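## Task

Carry out change order CHG-59429 on cabinet AF16, units U28-U39: the front must end up as its rack elevation drawing shows (page 2; page 1 is the change order itself). The service cart lacks one plain 2U panel, so reuse one you remove. Finished means: every panel shown on the drawing is latched at both ends, with any temperature strip's numbers reading upright; units reserved for new equipment are left open; every other panel lies flat or almost flat on the cart's top surface, within its rim. No panel may be set down on the cart's lower shelf. At the end, release everything and move away; the robot must not fall over or be left leaning (that is a failure), and anything kept in place only by the robot does not count.

## Robot and tools

Robot: the LinearBot, an omnidirectional base with a column about 1.75 m high. A carriage rides 1.0 m up and down the column (lift_m) and holds two identical six-joint arms, each ending in a two-finger gripper. Arm bases sit about 0.57 m + lift_m above the floor; carriage parts hang roughly 0.15 m lower. A hand reaches 0.78 m from its shoulder but only about 0.38 m beneath its arm base. The hand is about 0.16 m long, 0.1 m wide (0.14 m open). Parked joints 1-6 are 0, 0.05, 0.05, 1.45, 0, 0; parked, the robot is about 0.95 m wide and 0.7 m long. Wheel motors are weak (2 N m), so they stop on light pushes.

Frames: base frame has its origin on the floor below the base centre, x forward, y left, z up. left_hand and right_hand report, in this frame, the midpoint between each hand's pads; quat_wxyz rotates base axes into hand axes (hand z along the fingers, fingers open along hand y; an upright hand with joints 1, 5, 6 at 0 reads 1,0,0,0). The odometry frame is the base frame at scene start; base_odometry counts wheel turns, so slip looks like travel. Heading is left-positive, -3.142 to 3.142.

execute_actions: argument actions is a list holding one action or none (empty returns state and images only). An action may contain base, joints or both; they start together. base holds exactly one relative command measured from the base's last reported position: translate_m (metres, forward positive, -2 to 2), strafe_m (metres, left positive, -2 to 2) or rotate_rad (radians, counter-clockwise positive, -6.3 to 6.3). joints is one dictionary for both arms, keyed by joint name, each value an absolute target: lift_m 0 to 1 m; for each of left_ and right_: joint1_rad -2.617 to 3.054 (swing about vertical, 0 forward, positive left), joint2_rad 0 to 3.141 (shoulder: 0 upper arm level backward, 1.57 vertical, 3.14 level forward), joint3_rad 0 to 3.141 (elbow: 0 folded, 3.14 straight), joint4_rad -1.57 to 1.57 (wrist pitch, positive lifts fingertips), joint5_rad -1.57 to 1.57 (wrist yaw, positive turns fingertips right, opposite to joint1), joint6_rad -2.094 to 2.094 (roll about the fingers, positive clockwise seen from the forearm), gripper_m 0 to 0.093 m pad gap. Omitted joints may keep pushing to old targets. Unknown keys or out-of-range values reject the call with no motion. cameras picks images: carriage_camera, left_wrist_camera, right_wrist_camera, or all; null/omitted means all, [] means none. An action lasts at most 15 s. If a result reports a stop, the remaining calls in that reply are skipped.

wait: seconds 0 to 10; commands nothing, returns state and images. zoom_image: camera plus region [x0, y0, x1, y1] in pixels of that camera's latest full image (672x504, origin top-left), at most 504x504. show_instructions: no arguments; shows the change order and drawing pages. finished_scene: scene number (1 or 2); irreversible, reports success. Replying without any tool call ends everything.

Result lines: base_status and joint_status say how each commanded motion ended. done: reached (for base, wheels turned fully, slip possible; a 1-2 mm move may say done while short). off_target: at rest away from target, perhaps still pushing; a gripper holding something usually shows this. contact_stop or time_out: target dropped, holds where it stopped. 'joint command not followed' with a cause: a self-collision check withheld that arm's targets (gripper still obeyed); per-joint it shows not_followed, and the robot may retry those targets later. To free it, first move only the withheld arm clear, then the other in a later call. on_its_own lists uncommanded behaviour; 'held at' is the held target. ARM HIT means a hard self-hit. motor_effort gives percent of max, positive toward higher values, peak in brackets; readings are biased and noisy. Lift effort rising means load; falling as the lift lowers means a hand rests on something. drive_wheels higher at rest than after a free move means the base is still pressing. Joint torques are the drives' total output, offset and noisy. Hand positions are approximate, worse at long reach; a level hand drops 10-17 cm under 1 kg.

Contact: the base stops when a wheel strains or an arm joint is shoved a few degrees, but not during turns and usually not while arm joints are commanded; it may roll up to 0.3 m after an arm touches. Arms and grippers never stop on contact and spring to target once freed. After a blocked drive, back off about 0.2 m (or turn back), twice if still pressed. Avoid driving backward under a table edge.

Avoid: tipping (high carriage, stretched arms, loads, pulling, sudden stops; about 1.5 kg per hand with both arms forward can topple it; only images show a lean), arms pressing or striking each other, dropping panels, hard slams or shoves, knocking things onto the floor or out of the work area (ends the scene). Heat: stretched arms warm quickly; MOTOR HOT warns from 75 °C, 90 °C halts that arm for 10 s, 100 °C makes the arm go limp and fall. After a heat stop, joints read limit_stop_at_motor_heat; resend targets.

Cameras: carriage_camera looks forward about 20 degrees down; each wrist camera looks past its fingertips. Calibration (pinhole+radial K, D, T_world_to_cam mapping base frame to camera) is given per camera with small errors, larger for wrist cameras.

Each tool is called after "Emit:" as name([rows], argument=value, ...), one row to a line, values as JSON.

Reference images:

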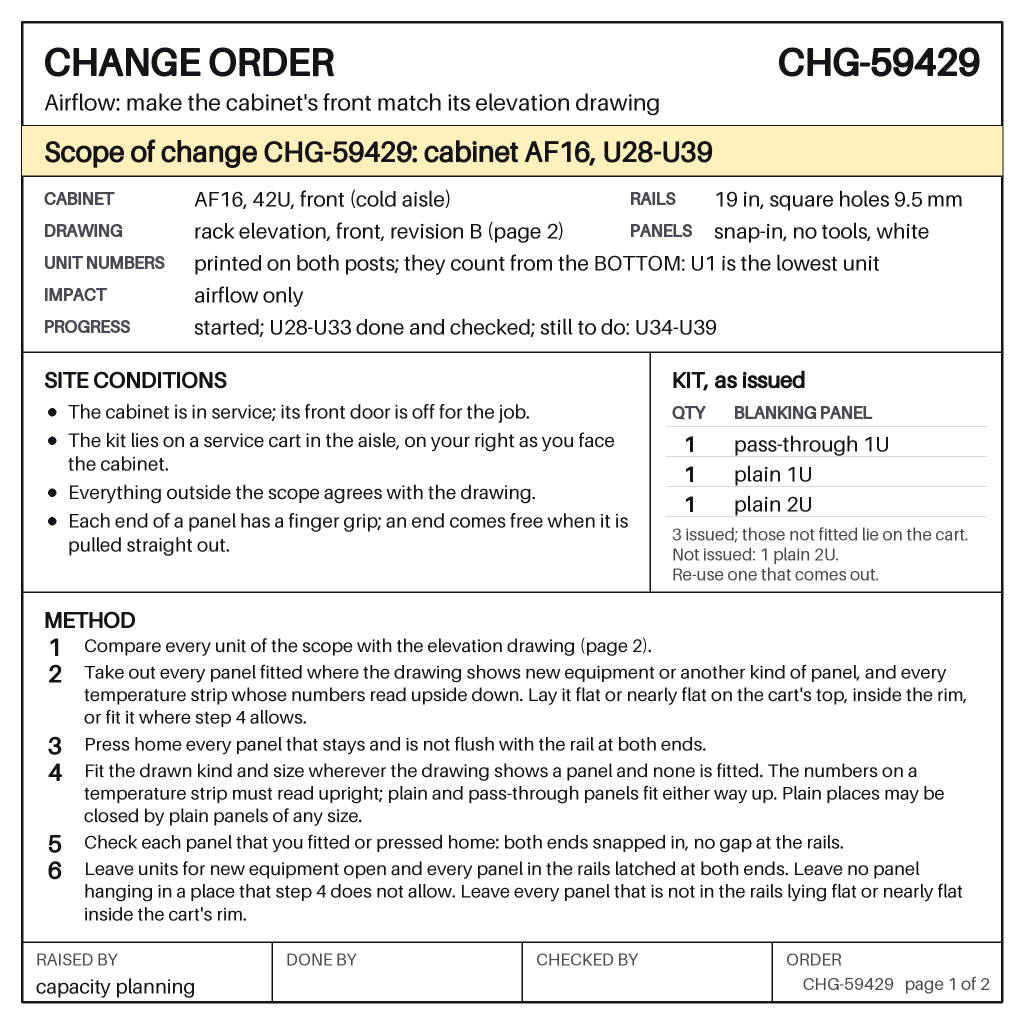

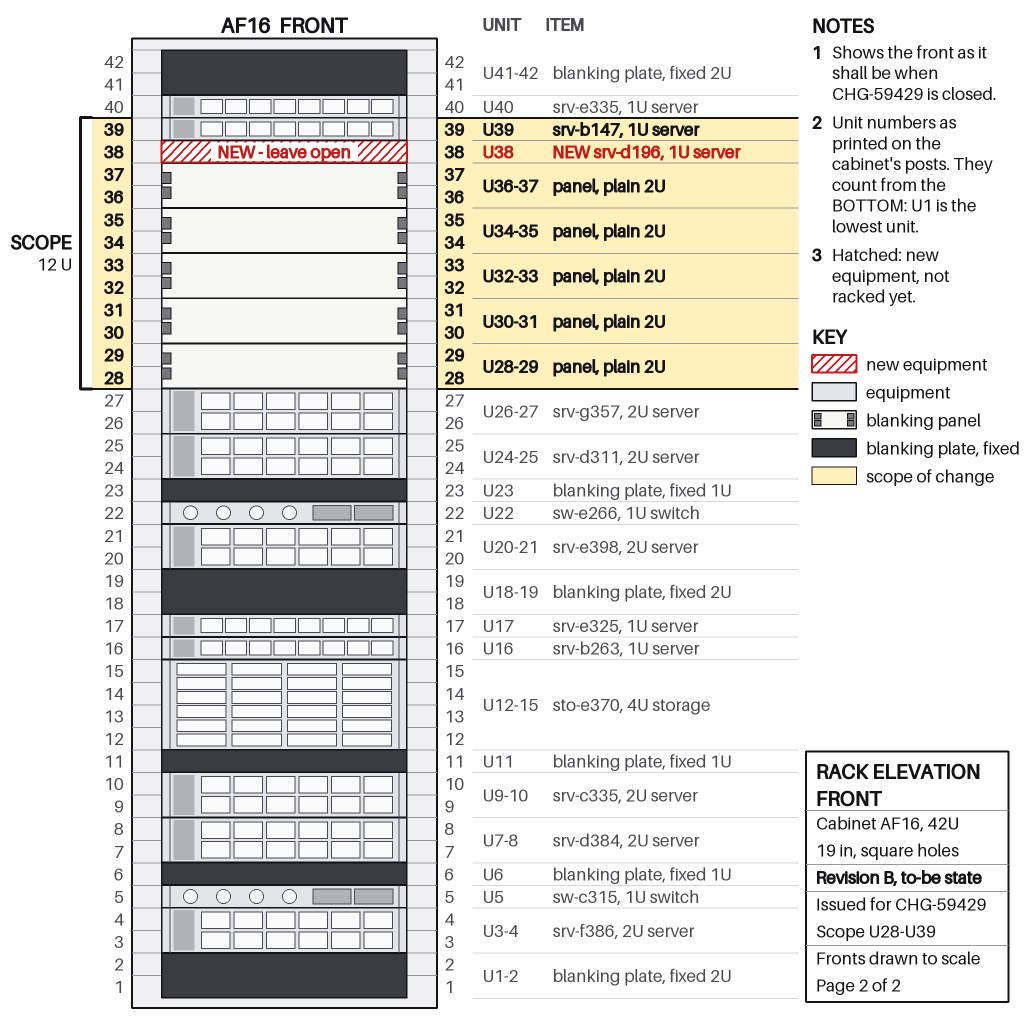

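## Session

Emit:
execute_actions(actions=[])

Scene clock: 0.00 s.
Joint torques (N m, as the arm reports them, + toward a larger angle): no reading
base_odometry: x=+0.000 y=+0.000 heading=+0.000 (m, m, rad; odometry frame)
base_status: not commanded
joint_positions: lift_m=+0.303 left_joint1_rad=+0.032 left_joint2_rad=+0.071 left_joint3_rad=+0.045 left_joint4_rad=+1.459 left_joint5_rad=-0.035 left_joint6_rad=-0.019 left_gripper_m=+0.094 right_joint1_rad=-0.004 right_joint2_rad=+0.058 right_joint3_rad=+0.037 right_joint4_rad=+1.439 right_joint5_rad=+0.054 right_joint6_rad=-0.005 right_gripper_m=+0.095
joint_status: not commanded
motor_effort: lift_m=+14 drive_wheels=+1 (%)
left_hand: x=+0.3166 y=+0.3201 z=+1.3308 quat_wxyz=(+0.997, -0.019, +0.069, +0.008) (m; base frame)
right_hand: x=+0.3198 y=-0.3224 z=+1.3280 quat_wxyz=(+0.997, +0.027, +0.077, -0.007) (m; base frame)
pictures: carriage_camera, left_wrist_camera, right_wrist_camera
Images, in order (width x height): carriage_camera 672x504, left_wrist_camera 672x504, right_wrist_camera 672x504.

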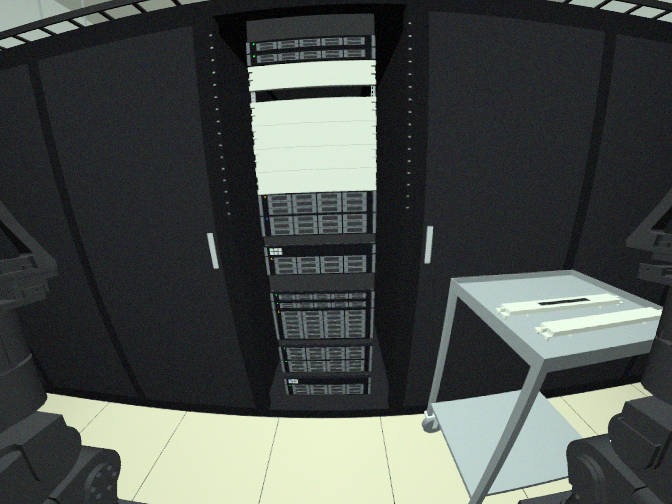

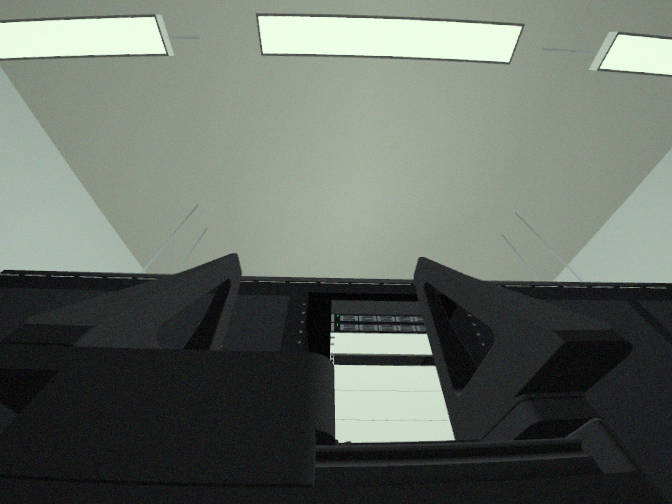

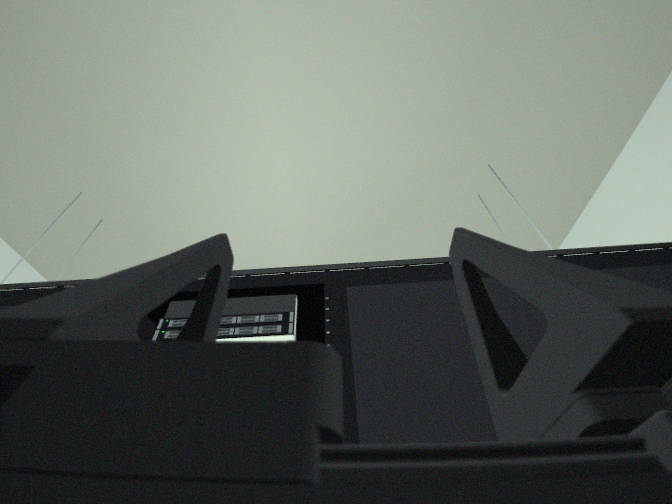

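Emit:
execute_actions([
  {"base":{"strafe_m":0.09},"joints":{"lift_m":0.9}},
], cameras=["carriage_camera"])

Emit:
zoom_image(camera="carriage_camera", region=[220, 130, 460, 310])

Scene clock: 5.33 s.
Joint torques (N m, as the arm reports them, + toward a larger angle): left_arm=[-0.07  3.62  5.47 -0.17 -0.01  0.02] | right_arm=[ 0.12  4.49  5.72 -0.22  0.04  0.03]
base_odometry: x=+0.000 y=+0.090 heading=+0.001 (m, m, rad; odometry frame)
base_status: done
joint_positions: lift_m=+0.900 left_joint1_rad=+0.032 left_joint2_rad=+0.071 left_joint3_rad=+0.045 left_joint4_rad=+1.456 left_joint5_rad=-0.035 left_joint6_rad=-0.019 left_gripper_m=+0.094 right_joint1_rad=-0.004 right_joint2_rad=+0.058 right_joint3_rad=+0.037 right_joint4_rad=+1.437 right_joint5_rad=+0.054 right_joint6_rad=-0.005 right_gripper_m=+0.095
joint_status: all done
motor_effort: lift_m=+18(20) drive_wheels=+24(29) (%)
left_hand: x=+0.3172 y=+0.3201 z=+1.9277 quat_wxyz=(+0.997, -0.019, +0.070, +0.008) (m; base frame)
right_hand: x=+0.3203 y=-0.3224 z=+1.9249 quat_wxyz=(+0.997, +0.027, +0.077, -0.007) (m; base frame)
pictures: carriage_camera
camera_calibration (this result's frames):
carriage_camera: T_world_to_cam=[[-0.00697402, -0.999829, -0.0171229, 0.0320713], [-0.287929, 0.018406, -0.957475, 1.87978], [0.957626, -0.00174726, -0.288008, 0.378064], [0, 0, 0, 1]] pos_world=[0.179421, -0.00187265, 1.90927]
Images, in order (width x height): carriage_camera 672x504.

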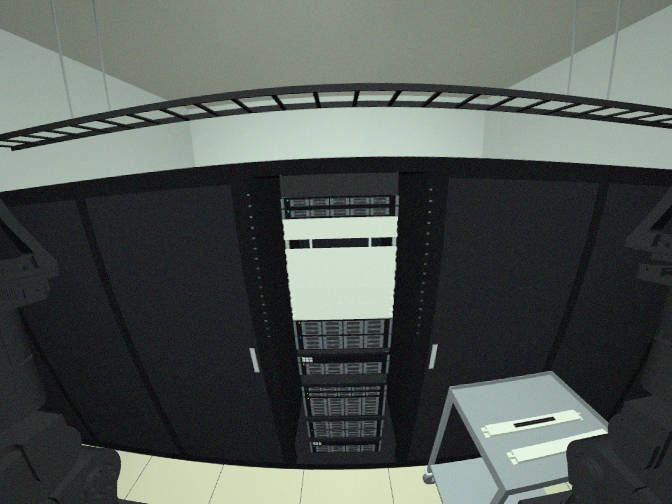

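Region (220, 130, 460, 310) of carriage_camera's 672x504 image, scaled by 2.100, with more detail than that image has; it fills the top 378 rows of this view, and the rest is white.

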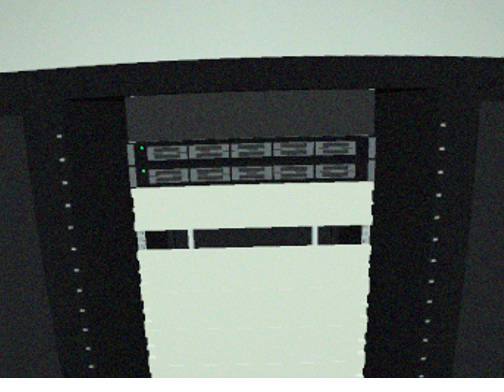

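Emit:
zoom_image(camera="carriage_camera", region=[460, 390, 620, 504])

Emit:
execute_actions([
  {"base":{"translate_m":0.3},"joints":{"left_joint2_rad":0.5,"left_joint3_rad":0.5,"left_joint4_rad":0,"right_joint2_rad":1.0,"right_joint3_rad":0.7,"right_joint4_rad":0.3}},
])

Region (460, 390, 620, 504) of carriage_camera's 672x504 image, scaled by 3.150, with more detail than that image has; it fills the top 359 rows of this view, and the rest is white.

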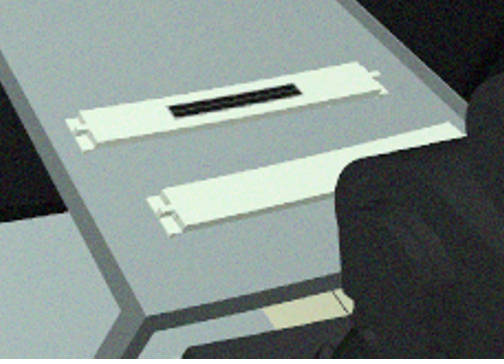

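Scene clock: 15.23 s.
Joint torques (N m, as the arm reports them, + toward a larger angle): left_arm=[-0.06  1.85  8.06  1.9  -0.02  0.03] | right_arm=[ 0.11 -1.92  8.81  1.93  0.08  0.02]
base_odometry: x=+0.300 y=+0.090 heading=+0.001 (m, m, rad; odometry frame)
base_status: done
joint_positions: lift_m=+0.900 left_joint1_rad=+0.032 left_joint2_rad=+0.485 left_joint3_rad=+0.482 left_joint4_rad=-0.004 left_joint5_rad=-0.035 left_joint6_rad=-0.019 left_gripper_m=+0.094 right_joint1_rad=-0.004 right_joint2_rad=+0.986 right_joint3_rad=+0.684 right_joint4_rad=+0.304 right_joint5_rad=+0.054 right_joint6_rad=-0.005 right_gripper_m=+0.095
joint_status: all done
motor_effort: lift_m=+17(19) drive_wheels=-5(41) (%)
left_hand: x=+0.5568 y=+0.3279 z=+1.7928 quat_wxyz=(+0.705, -0.030, +0.709, +0.017) (m; base frame)
right_hand: x=+0.6514 y=-0.3238 z=+1.8171 quat_wxyz=(+0.707, +0.019, +0.706, -0.022) (m; base frame)
pictures: carriage_camera, left_wrist_camera, right_wrist_camera
camera_calibration (this result's frames):
carriage_camera: T_world_to_cam=[[-0.00697402, -0.999829, -0.0171229, 0.0320713], [-0.287929, 0.018406, -0.957475, 1.87978], [0.957626, -0.00174726, -0.288008, 0.378064], [0, 0, 0, 1]] pos_world=[0.179421, -0.00187265, 1.90927]
left_wrist_camera: T_world_to_cam=[[0.0433779, -0.997503, 0.055738, 0.196018], [-0.55482, -0.0704487, -0.828982, 1.83568], [0.830839, 0.00503499, -0.55649, 0.65212], [0, 0, 0, 1]] pos_world=[0.468164, 0.321566, 1.87372]
right_wrist_camera: T_world_to_cam=[[-0.0555017, -0.998219, -0.0218494, -0.247777], [-0.600587, 0.0508587, -0.79794, 1.86252], [0.79763, -0.0311645, -0.602341, 0.688537], [0, 0, 0, 1]] pos_world=[0.555659, -0.320603, 1.8955]
Images, in order (width x height): carriage_camera 672x504, left_wrist_camera 672x504, right_wrist_camera 672x504.

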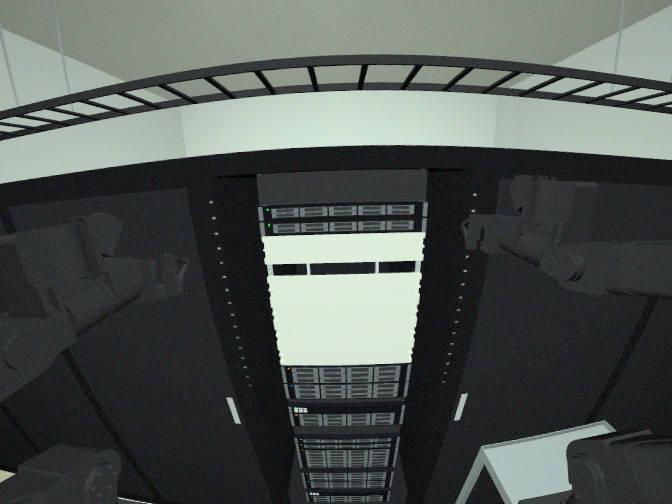

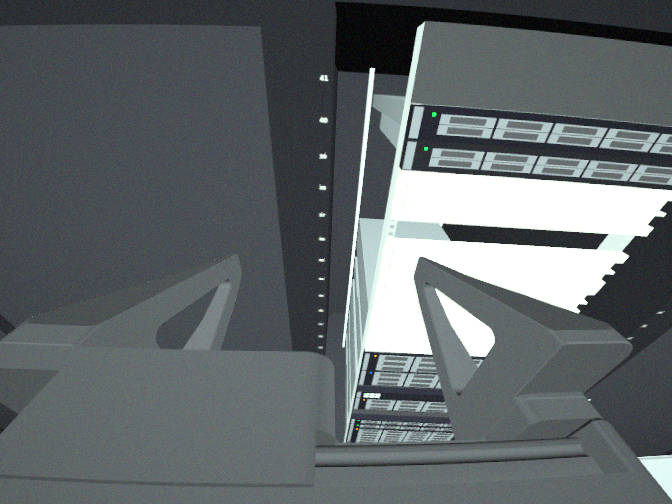

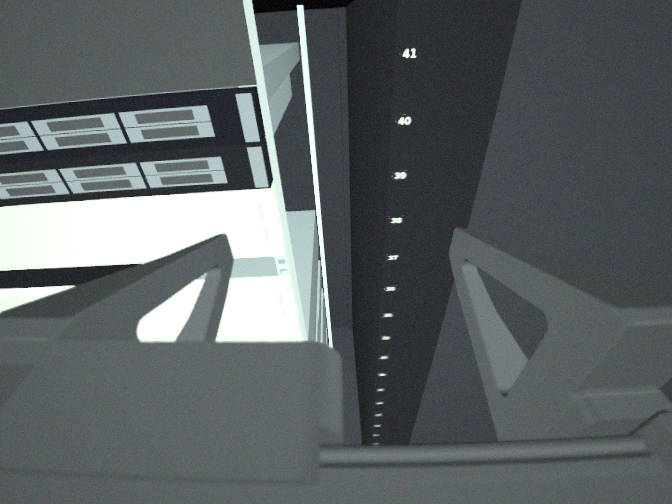

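Emit:
zoom_image(camera="carriage_camera", region=[380, 200, 460, 320])

Emit:
zoom_image(camera="carriage_camera", region=[240, 200, 320, 320])

Emit:
zoom_image(camera="left_wrist_camera", region=[552, 170, 672, 320])

Region (380, 200, 460, 320) of carriage_camera's 672x504 image, scaled by 4.200, with more detail than that image has.

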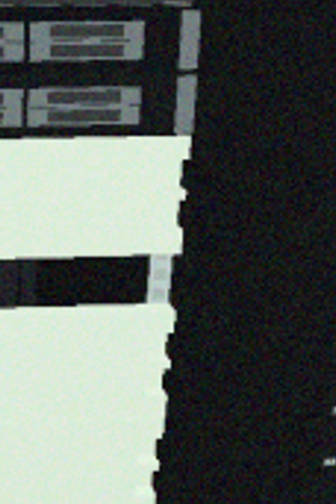

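Region (240, 200, 320, 320) of carriage_camera's 672x504 image, scaled by 4.200, with more detail than that image has.

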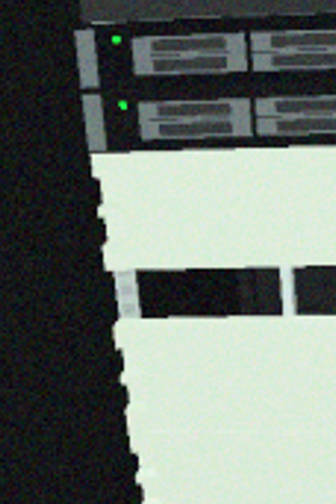

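Region (552, 170, 672, 320) of left_wrist_camera's 672x504 image, scaled by 3.360, with more detail than that image has; it fills the left 403 columns of this view, and the rest is white.

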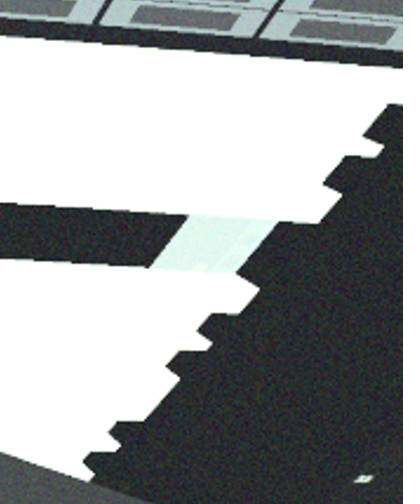

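Emit:
execute_actions([
  {"base":{"rotate_rad":-0.02},"joints":{"lift_m":0.814,"left_joint1_rad":-0.33,"left_joint2_rad":1.3,"left_joint3_rad":0.8,"left_joint4_rad":0.5,"left_joint5_rad":-0.33,"left_joint6_rad":1.57,"left_gripper_m":0.024,"right_joint1_rad":0.31,"right_joint2_rad":1.3,"right_joint3_rad":0.8,"right_joint4_rad":0.5,"right_joint5_rad":0.31,"right_joint6_rad":-1.57,"right_gripper_m":0.024}},
])

Scene clock: 35.27 s.
Joint torques (N m, as the arm reports them, + toward a larger angle): left_arm=[-0.4  -4.45  7.72  2.   -0.13  0.01] | right_arm=[ 0.5  -6.29  7.1   2.01  0.21  0.05]
base_odometry: x=+0.300 y=+0.090 heading=-0.018 (m, m, rad; odometry frame)
base_status: done
joint_positions: lift_m=+0.814 left_joint1_rad=-0.325 left_joint2_rad=+1.297 left_joint3_rad=+0.787 left_joint4_rad=+0.485 left_joint5_rad=-0.320 left_joint6_rad=+1.563 left_gripper_m=+0.024 right_joint1_rad=+0.305 right_joint2_rad=+1.304 right_joint3_rad=+0.804 right_joint4_rad=+0.500 right_joint5_rad=+0.300 right_joint6_rad=-1.564 right_gripper_m=+0.024
joint_status: all done
motor_effort: lift_m=+12(9) drive_wheels=-6(23) (%)
left_hand: x=+0.7033 y=+0.2272 z=+1.7080 quat_wxyz=(+0.495, +0.507, +0.504, +0.493) (m; base frame)
right_hand: x=+0.7073 y=-0.2315 z=+1.7171 quat_wxyz=(+0.503, -0.499, +0.500, -0.497) (m; base frame)
pictures: carriage_camera, left_wrist_camera, right_wrist_camera
camera_calibration (this result's frames):
carriage_camera: T_world_to_cam=[[-0.00697402, -0.999829, -0.0171229, 0.0306116], [-0.287929, 0.018406, -0.957475, 1.79815], [0.957626, -0.00174726, -0.288008, 0.353512], [0, 0, 0, 1]] pos_world=[0.179421, -0.00187265, 1.82402]
left_wrist_camera: T_world_to_cam=[[-0.0473918, -0.0363055, -0.998216, 1.73961], [-0.548879, 0.83589, -0.0043428, 0.220997], [0.834557, 0.547694, -0.0595417, -0.491], [0, 0, 0, 1]] pos_world=[0.613511, 0.147346, 1.70823]
right_wrist_camera: T_world_to_cam=[[0.0020533, -0.0333936, 0.99944, -1.72575], [-0.600189, -0.799452, -0.0254785, 0.288074], [0.799855, -0.599801, -0.021684, -0.54374], [0, 0, 0, 1]] pos_world=[0.611356, -0.153463, 1.72033]
Images, in order (width x height): carriage_camera 672x504, left_wrist_camera 672x504, right_wrist_camera 672x504.

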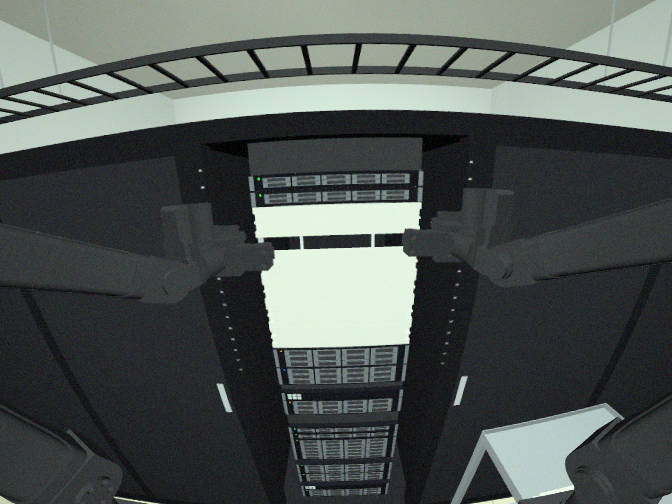

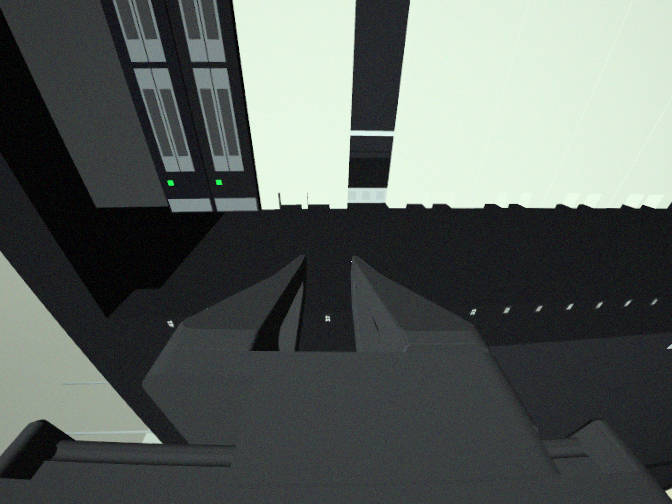

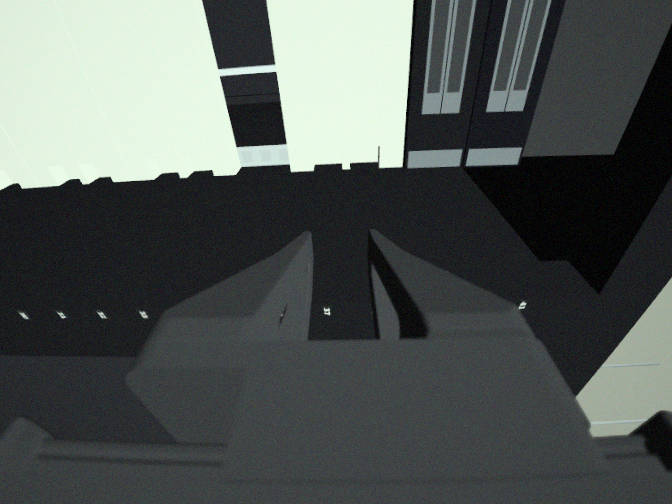

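Emit:
execute_actions([
  {"base":{"translate_m":0.05},"joints":{"left_joint3_rad":0.83,"left_joint4_rad":0.51}},
])

Scene clock: 42.73 s.
Joint torques (N m, as the arm reports them, + toward a larger angle): left_arm=[-0.43 -4.46  8.49  1.94 -0.13  0.02] | right_arm=[ 0.46 -6.44  7.07  1.95  0.22  0.05]
base_odometry: x=+0.350 y=+0.089 heading=-0.019 (m, m, rad; odometry frame)
base_status: done
joint_positions: lift_m=+0.814 left_joint1_rad=-0.325 left_joint2_rad=+1.297 left_joint3_rad=+0.806 left_joint4_rad=+0.500 left_joint5_rad=-0.321 left_joint6_rad=+1.563 left_gripper_m=+0.024 right_joint1_rad=+0.305 right_joint2_rad=+1.304 right_joint3_rad=+0.804 right_joint4_rad=+0.503 right_joint5_rad=+0.301 right_joint6_rad=-1.564 right_gripper_m=+0.024
joint_status: all done
motor_effort: lift_m=+11(12) drive_wheels=-7(43) (%)
left_hand: x=+0.7046 y=+0.2269 z=+1.7208 quat_wxyz=(+0.506, +0.496, +0.499, +0.499) (m; base frame)
right_hand: x=+0.7073 y=-0.2317 z=+1.7177 quat_wxyz=(+0.504, -0.498, +0.500, -0.498) (m; base frame)
pictures: carriage_camera, left_wrist_camera, right_wrist_camera
camera_calibration (this result's frames):
carriage_camera: T_world_to_cam=[[-0.00697402, -0.999829, -0.0171229, 0.0306116], [-0.287929, 0.018406, -0.957475, 1.79815], [0.957626, -0.00174726, -0.288008, 0.353512], [0, 0, 0, 1]] pos_world=[0.179421, -0.00187265, 1.82402]
left_wrist_camera: T_world_to_cam=[[-0.0152298, -0.0471505, -0.998772, 1.73319], [-0.548947, 0.83528, -0.0310616, 0.268148], [0.835718, 0.5478, -0.0386043, -0.527996], [0, 0, 0, 1]] pos_world=[0.614851, 0.146978, 1.719]
right_wrist_camera: T_world_to_cam=[[-0.000153755, -0.0340833, 0.999419, -1.72486], [-0.600741, -0.798976, -0.02734, 0.291681], [0.799443, -0.600397, -0.0203524, -0.54594], [0, 0, 0, 1]] pos_world=[0.611408, -0.153523, 1.72072]
Images, in order (width x height): carriage_camera 672x504, left_wrist_camera 672x504, right_wrist_camera 672x504.

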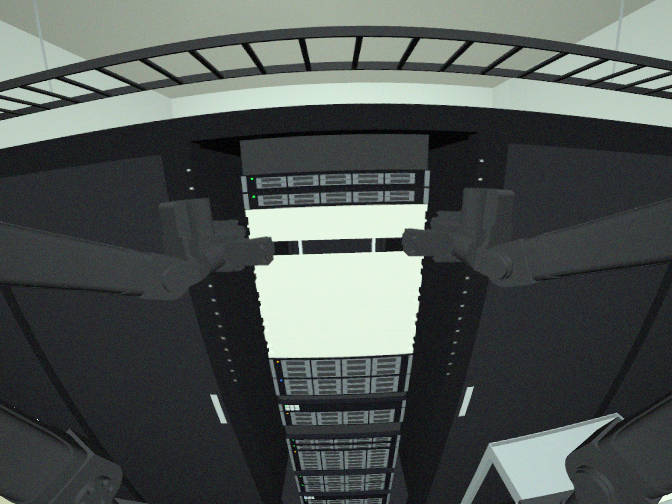

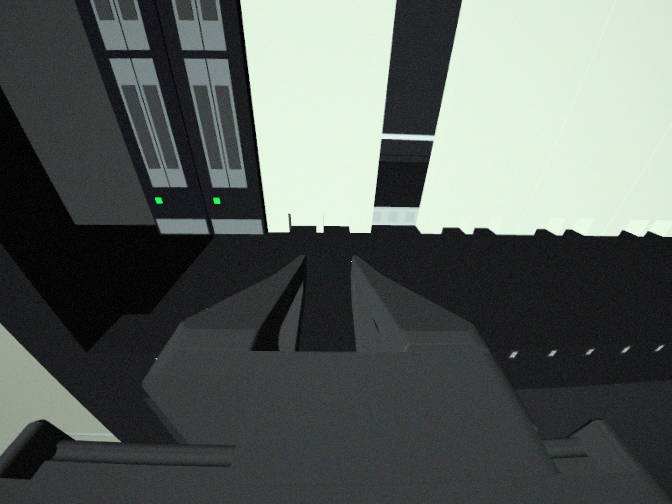

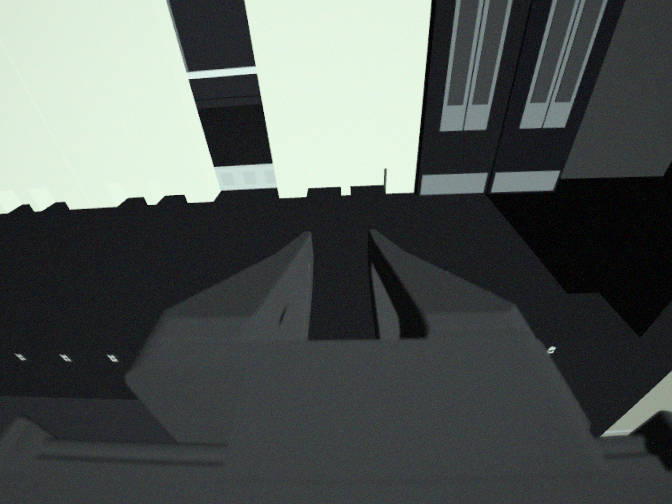

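Emit:
execute_actions([
  {"base":{"translate_m":0.04},"joints":{"lift_m":0.816,"left_joint3_rad":0.838,"left_joint1_rad":-0.275,"right_joint1_rad":0.285}},
], cameras=["left_wrist_camera","right_wrist_camera"])

Scene clock: 49.97 s.
Joint torques (N m, as the arm reports them, + toward a larger angle): left_arm=[ 0.18 -4.45  8.97  1.94 -0.07  0.01] | right_arm=[-0.67 -6.49  6.91  1.88  0.18  0.06]
base_odometry: x=+0.390 y=+0.088 heading=-0.020 (m, m, rad; odometry frame)
base_status: done
joint_positions: lift_m=+0.816 left_joint1_rad=-0.278 left_joint2_rad=+1.297 left_joint3_rad=+0.806 left_joint4_rad=+0.503 left_joint5_rad=-0.324 left_joint6_rad=+1.563 left_gripper_m=+0.024 right_joint1_rad=+0.295 right_joint2_rad=+1.304 right_joint3_rad=+0.804 right_joint4_rad=+0.507 right_joint5_rad=+0.302 right_joint6_rad=-1.564 right_gripper_m=+0.024
joint_status: all done
motor_effort: lift_m=+17(18) drive_wheels=-7(48) (%)
left_hand: x=+0.7081 y=+0.2476 z=+1.7227 quat_wxyz=(+0.494, +0.483, +0.511, +0.512) (m; base frame)
right_hand: x=+0.7081 y=-0.2363 z=+1.7198 quat_wxyz=(+0.502, -0.494, +0.502, -0.501) (m; base frame)
pictures: left_wrist_camera, right_wrist_camera
camera_calibration (this result's frames):
left_wrist_camera: T_world_to_cam=[[-0.00991511, -0.048725, -0.998763, 1.73274], [-0.590199, 0.806563, -0.0334893, 0.293429], [0.807197, 0.589137, -0.0367546, -0.535389], [0, 0, 0, 1]] pos_world=[0.622526, 0.163176, 1.72075]
right_wrist_camera: T_world_to_cam=[[-0.00419054, -0.0351911, 0.999372, -1.72444], [-0.60974, -0.792016, -0.0304462, 0.301902], [0.79259, -0.609485, -0.0181385, -0.550411], [0, 0, 0, 1]] pos_world=[0.613106, -0.157041, 1.72257]
Images, in order (width x height): left_wrist_camera 672x504, right_wrist_camera 672x504.

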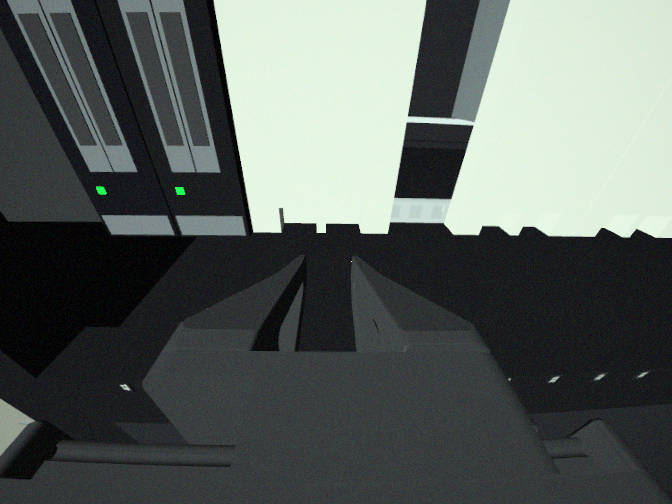

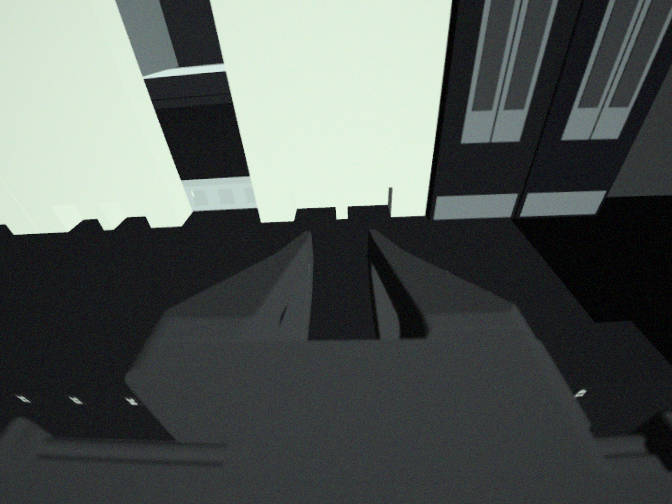

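Emit:
execute_actions([
  {"base":{"translate_m":0.022},"joints":{"left_joint4_rad":0.528,"left_joint1_rad":-0.3}},
], cameras=["left_wrist_camera","right_wrist_camera"])

Scene clock: 59.53 s.
Joint torques (N m, as the arm reports them, + toward a larger angle): left_arm=[-0.4  -4.48  8.98  1.97 -0.08  0.  ] | right_arm=[-0.5  -6.37  7.07  1.89  0.17  0.05]
base_odometry: x=+0.412 y=+0.088 heading=-0.021 (m, m, rad; odometry frame)
base_status: done
joint_positions: lift_m=+0.816 left_joint1_rad=-0.295 left_joint2_rad=+1.297 left_joint3_rad=+0.806 left_joint4_rad=+0.517 left_joint5_rad=-0.325 left_joint6_rad=+1.563 left_gripper_m=+0.024 right_joint1_rad=+0.295 right_joint2_rad=+1.304 right_joint3_rad=+0.804 right_joint4_rad=+0.506 right_joint5_rad=+0.303 right_joint6_rad=-1.564 right_gripper_m=+0.024
joint_status: all done
motor_effort: lift_m=+19(17) drive_wheels=-7(44) (%)
left_hand: x=+0.7069 y=+0.2405 z=+1.7261 quat_wxyz=(+0.503, +0.482, +0.505, +0.510) (m; base frame)
right_hand: x=+0.7081 y=-0.2364 z=+1.7197 quat_wxyz=(+0.502, -0.494, +0.503, -0.502) (m; base frame)
pictures: left_wrist_camera, right_wrist_camera
camera_calibration (this result's frames):
left_wrist_camera: T_world_to_cam=[[0.00277343, -0.0526572, -0.998609, 1.72743], [-0.576363, 0.815975, -0.0446275, 0.305725], [0.817189, 0.575685, -0.0280866, -0.548889], [0, 0, 0, 1]] pos_world=[0.619964, 0.157485, 1.72326]
right_wrist_camera: T_world_to_cam=[[-0.00385101, -0.0350824, 0.999377, -1.72458], [-0.610355, -0.791554, -0.0301389, 0.301812], [0.792118, -0.610091, -0.0183644, -0.549913], [0, 0, 0, 1]] pos_world=[0.613167, -0.157099, 1.7225]
Images, in order (width x height): left_wrist_camera 672x504, right_wrist_camera 672x504.

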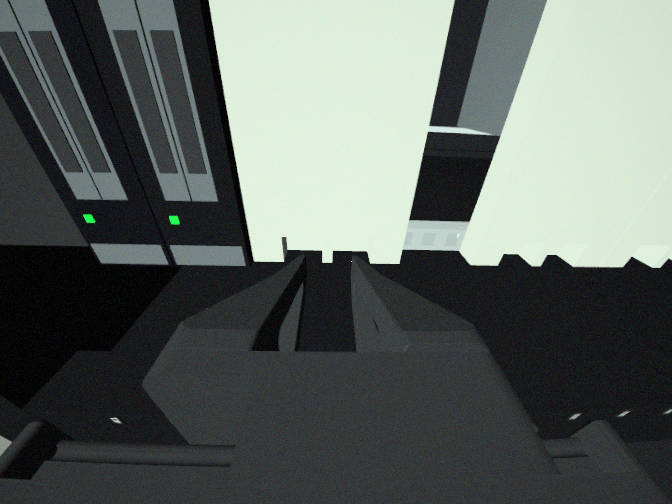

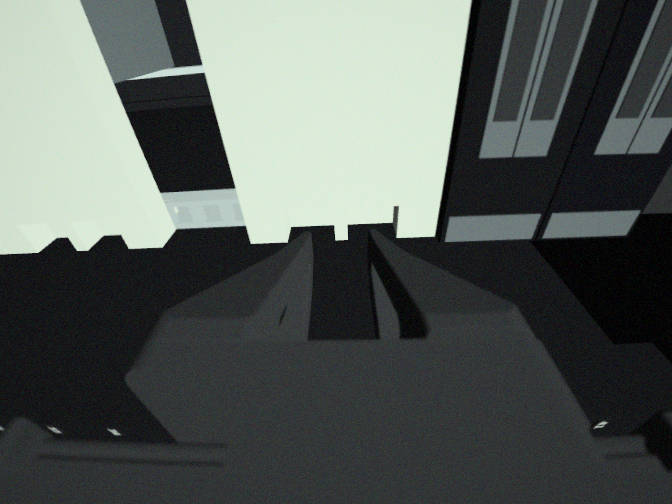

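Emit:
execute_actions([
  {"base":{"translate_m":0.011},"joints":{"left_gripper_m":0.017,"right_gripper_m":0.017,"left_joint1_rad":-0.286}},
], cameras=["left_wrist_camera","right_wrist_camera"])

Scene clock: 63.10 s.
Joint torques (N m, as the arm reports them, + toward a larger angle): left_arm=[ 0.5  -4.42  9.07  1.94 -0.08  0.02] | right_arm=[-0.51 -6.46  7.2   1.9   0.17  0.05]
base_odometry: x=+0.423 y=+0.087 heading=-0.022 (m, m, rad; odometry frame)
base_status: done
joint_positions: lift_m=+0.816 left_joint1_rad=-0.293 left_joint2_rad=+1.297 left_joint3_rad=+0.806 left_joint4_rad=+0.518 left_joint5_rad=-0.325 left_joint6_rad=+1.563 left_gripper_m=+0.017 right_joint1_rad=+0.295 right_joint2_rad=+1.304 right_joint3_rad=+0.804 right_joint4_rad=+0.506 right_joint5_rad=+0.303 right_joint6_rad=-1.564 right_gripper_m=+0.017
joint_status: all done
motor_effort: lift_m=+17(17) drive_wheels=+11(46) (%)
left_hand: x=+0.7070 y=+0.2411 z=+1.7263 quat_wxyz=(+0.503, +0.482, +0.505, +0.510) (m; base frame)
right_hand: x=+0.7081 y=-0.2365 z=+1.7197 quat_wxyz=(+0.502, -0.494, +0.503, -0.502) (m; base frame)
pictures: left_wrist_camera, right_wrist_camera
camera_calibration (this result's frames):
left_wrist_camera: T_world_to_cam=[[0.00394777, -0.0529834, -0.998588, 1.72695], [-0.577558, 0.815079, -0.04553, 0.307882], [0.81634, 0.576922, -0.0273832, -0.550255], [0, 0, 0, 1]] pos_world=[0.620197, 0.158005, 1.72346]
right_wrist_camera: T_world_to_cam=[[-0.00386363, -0.0350834, 0.999377, -1.72457], [-0.610657, -0.791321, -0.0301404, 0.302031], [0.791886, -0.610393, -0.0183666, -0.549855], [0, 0, 0, 1]] pos_world=[0.613197, -0.157128, 1.7225]
Images, in order (width x height): left_wrist_camera 672x504, right_wrist_camera 672x504.

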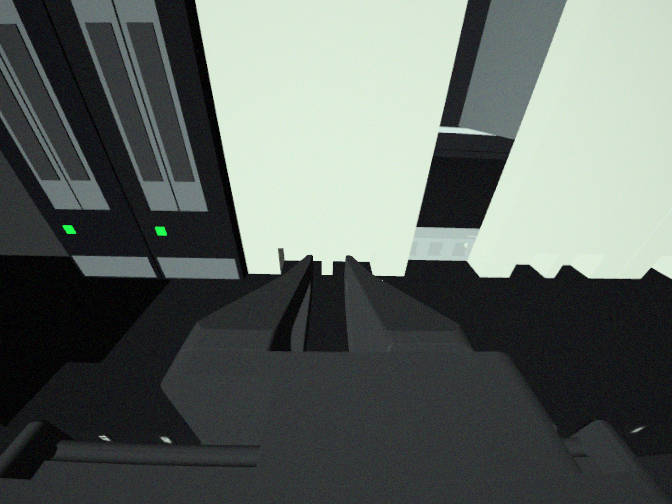

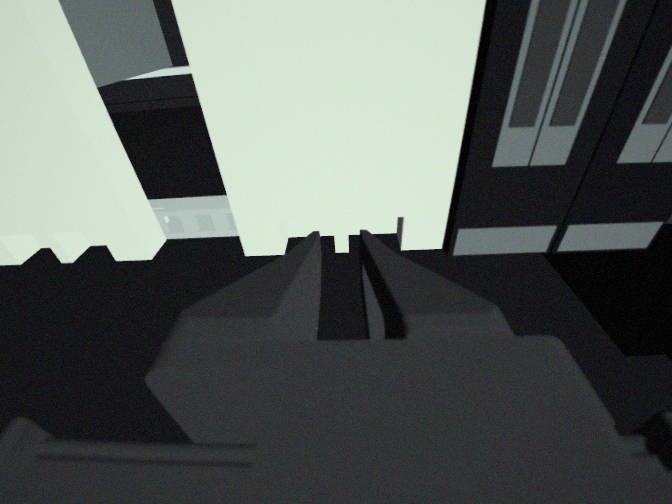

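Shift slightly left, then in.

Emit:
execute_actions([
  {"joints":{"left_joint1_rad":-0.281}},
], cameras=[])

Emit:
execute_actions([
  {"base":{"translate_m":0.011}},
], cameras=["left_wrist_camera","right_wrist_camera"])

Scene clock: 64.73 s.
Joint torques (N m, as the arm reports them, + toward a larger angle): left_arm=[ 0.58 -4.45  8.96  1.95 -0.08  0.  ] | right_arm=[-0.53 -6.46  6.98  1.9   0.17  0.05]
base_odometry: x=+0.423 y=+0.087 heading=-0.022 (m, m, rad; odometry frame)
base_status: not commanded
joint_positions: lift_m=+0.816 left_joint1_rad=-0.290 left_joint2_rad=+1.297 left_joint3_rad=+0.806 left_joint4_rad=+0.518 left_joint5_rad=-0.325 left_joint6_rad=+1.563 left_gripper_m=+0.017 right_joint1_rad=+0.295 right_joint2_rad=+1.304 right_joint3_rad=+0.804 right_joint4_rad=+0.506 right_joint5_rad=+0.303 right_joint6_rad=-1.564 right_gripper_m=+0.017
joint_status: all done
motor_effort: lift_m=+17(17) drive_wheels=+10(10) (%)
left_hand: x=+0.7072 y=+0.2427 z=+1.7263 quat_wxyz=(+0.502, +0.481, +0.506, +0.511) (m; base frame)
right_hand: x=+0.7081 y=-0.2365 z=+1.7197 quat_wxyz=(+0.502, -0.494, +0.503, -0.502) (m; base frame)
pictures: none
No camera images: the call's "cameras" was empty. Leave "cameras" out to get every camera's image.

Scene clock: 65.57 s.
Joint torques (N m, as the arm reports them, + toward a larger angle): left_arm=[ 0.38 -4.46  8.98  1.95 -0.03  0.02] | right_arm=[-0.47 -6.5   6.93  1.93  0.17  0.05]
base_odometry: x=+0.434 y=+0.087 heading=-0.023 (m, m, rad; odometry frame)
base_status: done
joint_positions: lift_m=+0.816 left_joint1_rad=-0.287 left_joint2_rad=+1.297 left_joint3_rad=+0.806 left_joint4_rad=+0.518 left_joint5_rad=-0.328 left_joint6_rad=+1.563 left_gripper_m=+0.017 right_joint1_rad=+0.295 right_joint2_rad=+1.304 right_joint3_rad=+0.804 right_joint4_rad=+0.506 right_joint5_rad=+0.303 right_joint6_rad=-1.564 right_gripper_m=+0.017
joint_status: not commanded
motor_effort: lift_m=+17(17) drive_wheels=+10(44) (%)
left_hand: x=+0.7074 y=+0.2445 z=+1.7264 quat_wxyz=(+0.500, +0.479, +0.507, +0.513) (m; base frame)
right_hand: x=+0.7081 y=-0.2365 z=+1.7197 quat_wxyz=(+0.502, -0.494, +0.503, -0.502) (m; base frame)
pictures: left_wrist_camera, right_wrist_camera
camera_calibration (this result's frames):
left_wrist_camera: T_world_to_cam=[[0.00482892, -0.0531489, -0.998575, 1.72661], [-0.585905, 0.809079, -0.0458963, 0.313344], [0.810365, 0.585292, -0.0272333, -0.550659], [0, 0, 0, 1]] pos_world=[0.621487, 0.160544, 1.72353]
right_wrist_camera: T_world_to_cam=[[-0.00386363, -0.0350834, 0.999377, -1.72457], [-0.610657, -0.791321, -0.0301404, 0.302031], [0.791886, -0.610393, -0.0183666, -0.549855], [0, 0, 0, 1]] pos_world=[0.613197, -0.157128, 1.7225]
Images, in order (width x height): left_wrist_camera 672x504, right_wrist_camera 672x504.

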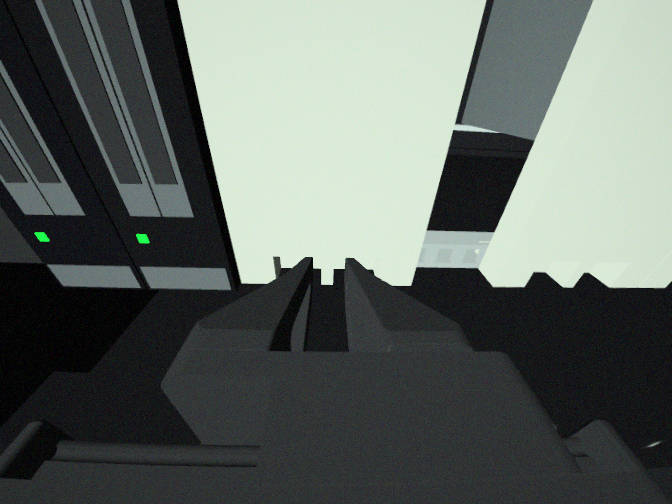

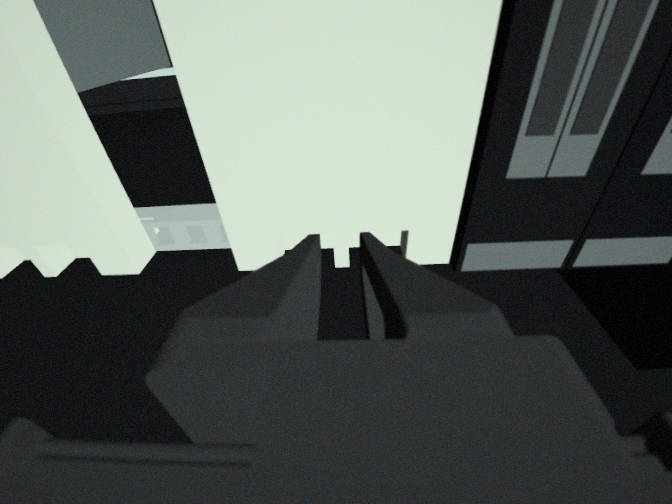

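Emit:
execute_actions([
  {"base":{"translate_m":0.003}},
], cameras=[])

Emit:
execute_actions([
  {"joints":{"left_gripper_m":0,"right_gripper_m":0}},
], cameras=["left_wrist_camera","right_wrist_camera"])

Scene clock: 68.60 s.
Joint torques (N m, as the arm reports them, + toward a larger angle): left_arm=[ 0.33 -4.42  9.08  1.94  0.01  0.01] | right_arm=[-0.32 -6.56  7.15  1.89  0.13  0.07]
base_odometry: x=+0.437 y=+0.087 heading=-0.023 (m, m, rad; odometry frame)
base_status: done
joint_positions: lift_m=+0.816 left_joint1_rad=-0.286 left_joint2_rad=+1.297 left_joint3_rad=+0.806 left_joint4_rad=+0.520 left_joint5_rad=-0.333 left_joint6_rad=+1.563 left_gripper_m=+0.017 right_joint1_rad=+0.294 right_joint2_rad=+1.304 right_joint3_rad=+0.804 right_joint4_rad=+0.507 right_joint5_rad=+0.307 right_joint6_rad=-1.564 right_gripper_m=+0.017
joint_status: not commanded
motor_effort: lift_m=+17(17) drive_wheels=+10(37) (%)
left_hand: x=+0.7074 y=+0.2458 z=+1.7268 quat_wxyz=(+0.499, +0.477, +0.509, +0.514) (m; base frame)
right_hand: x=+0.7082 y=-0.2374 z=+1.7199 quat_wxyz=(+0.501, -0.493, +0.504, -0.503) (m; base frame)
pictures: none
No camera images: the call's "cameras" was empty. Leave "cameras" out to get every camera's image.

Scene clock: 69.07 s.
Joint torques (N m, as the arm reports them, + toward a larger angle): left_arm=[ 0.36 -4.41  8.98  1.92  0.02  0.02] | right_arm=[-0.43 -6.41  7.06  1.89  0.1   0.16]
base_odometry: x=+0.437 y=+0.087 heading=-0.023 (m, m, rad; odometry frame)
base_status: not commanded
joint_positions: lift_m=+0.816 left_joint1_rad=-0.286 left_joint2_rad=+1.297 left_joint3_rad=+0.806 left_joint4_rad=+0.520 left_joint5_rad=-0.333 left_joint6_rad=+1.564 left_gripper_m=+0.005 right_joint1_rad=+0.294 right_joint2_rad=+1.304 right_joint3_rad=+0.804 right_joint4_rad=+0.507 right_joint5_rad=+0.307 right_joint6_rad=-1.572 right_gripper_m=+0.005
joint_status: left_gripper_m off_target (ended at +0.005, target +0.000); right_gripper_m off_target (ended at +0.005, target +0.000)
motor_effort: lift_m=+15(17) drive_wheels=+8(8) (%)
left_hand: x=+0.7074 y=+0.2458 z=+1.7269 quat_wxyz=(+0.499, +0.477, +0.508, +0.515) (m; base frame)
right_hand: x=+0.7082 y=-0.2374 z=+1.7200 quat_wxyz=(+0.499, -0.495, +0.502, -0.505) (m; base frame)
pictures: left_wrist_camera, right_wrist_camera
camera_calibration (this result's frames):
left_wrist_camera: T_world_to_cam=[[0.00688979, -0.0533917, -0.99855, 1.72568], [-0.590142, 0.80592, -0.0471638, 0.318364], [0.80727, 0.589612, -0.0259561, -0.552461], [0, 0, 0, 1]] pos_world=[0.621976, 0.161298, 1.72385]
right_wrist_camera: T_world_to_cam=[[-0.00500783, -0.0274156, 0.999612, -1.72265], [-0.614291, -0.788693, -0.0247084, 0.295146], [0.789064, -0.614176, -0.0128915, -0.558806], [0, 0, 0, 1]] pos_world=[0.613612, -0.157653, 1.72207]
Images, in order (width x height): left_wrist_camera 672x504, right_wrist_camera 672x504.

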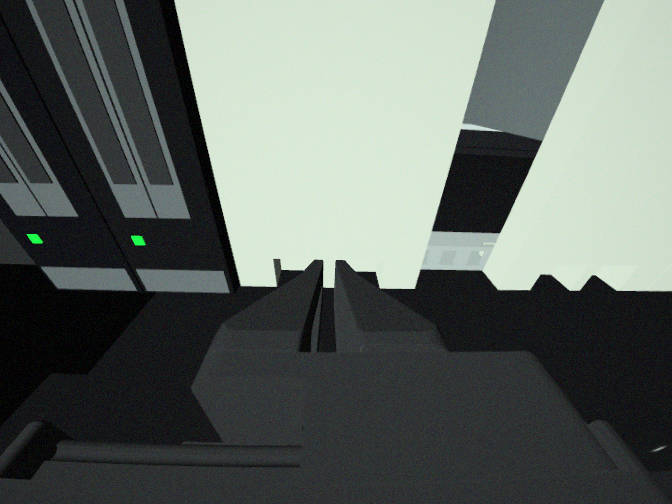

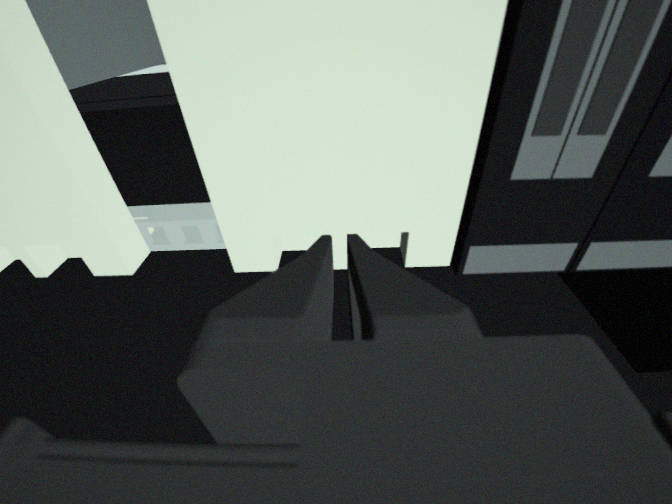

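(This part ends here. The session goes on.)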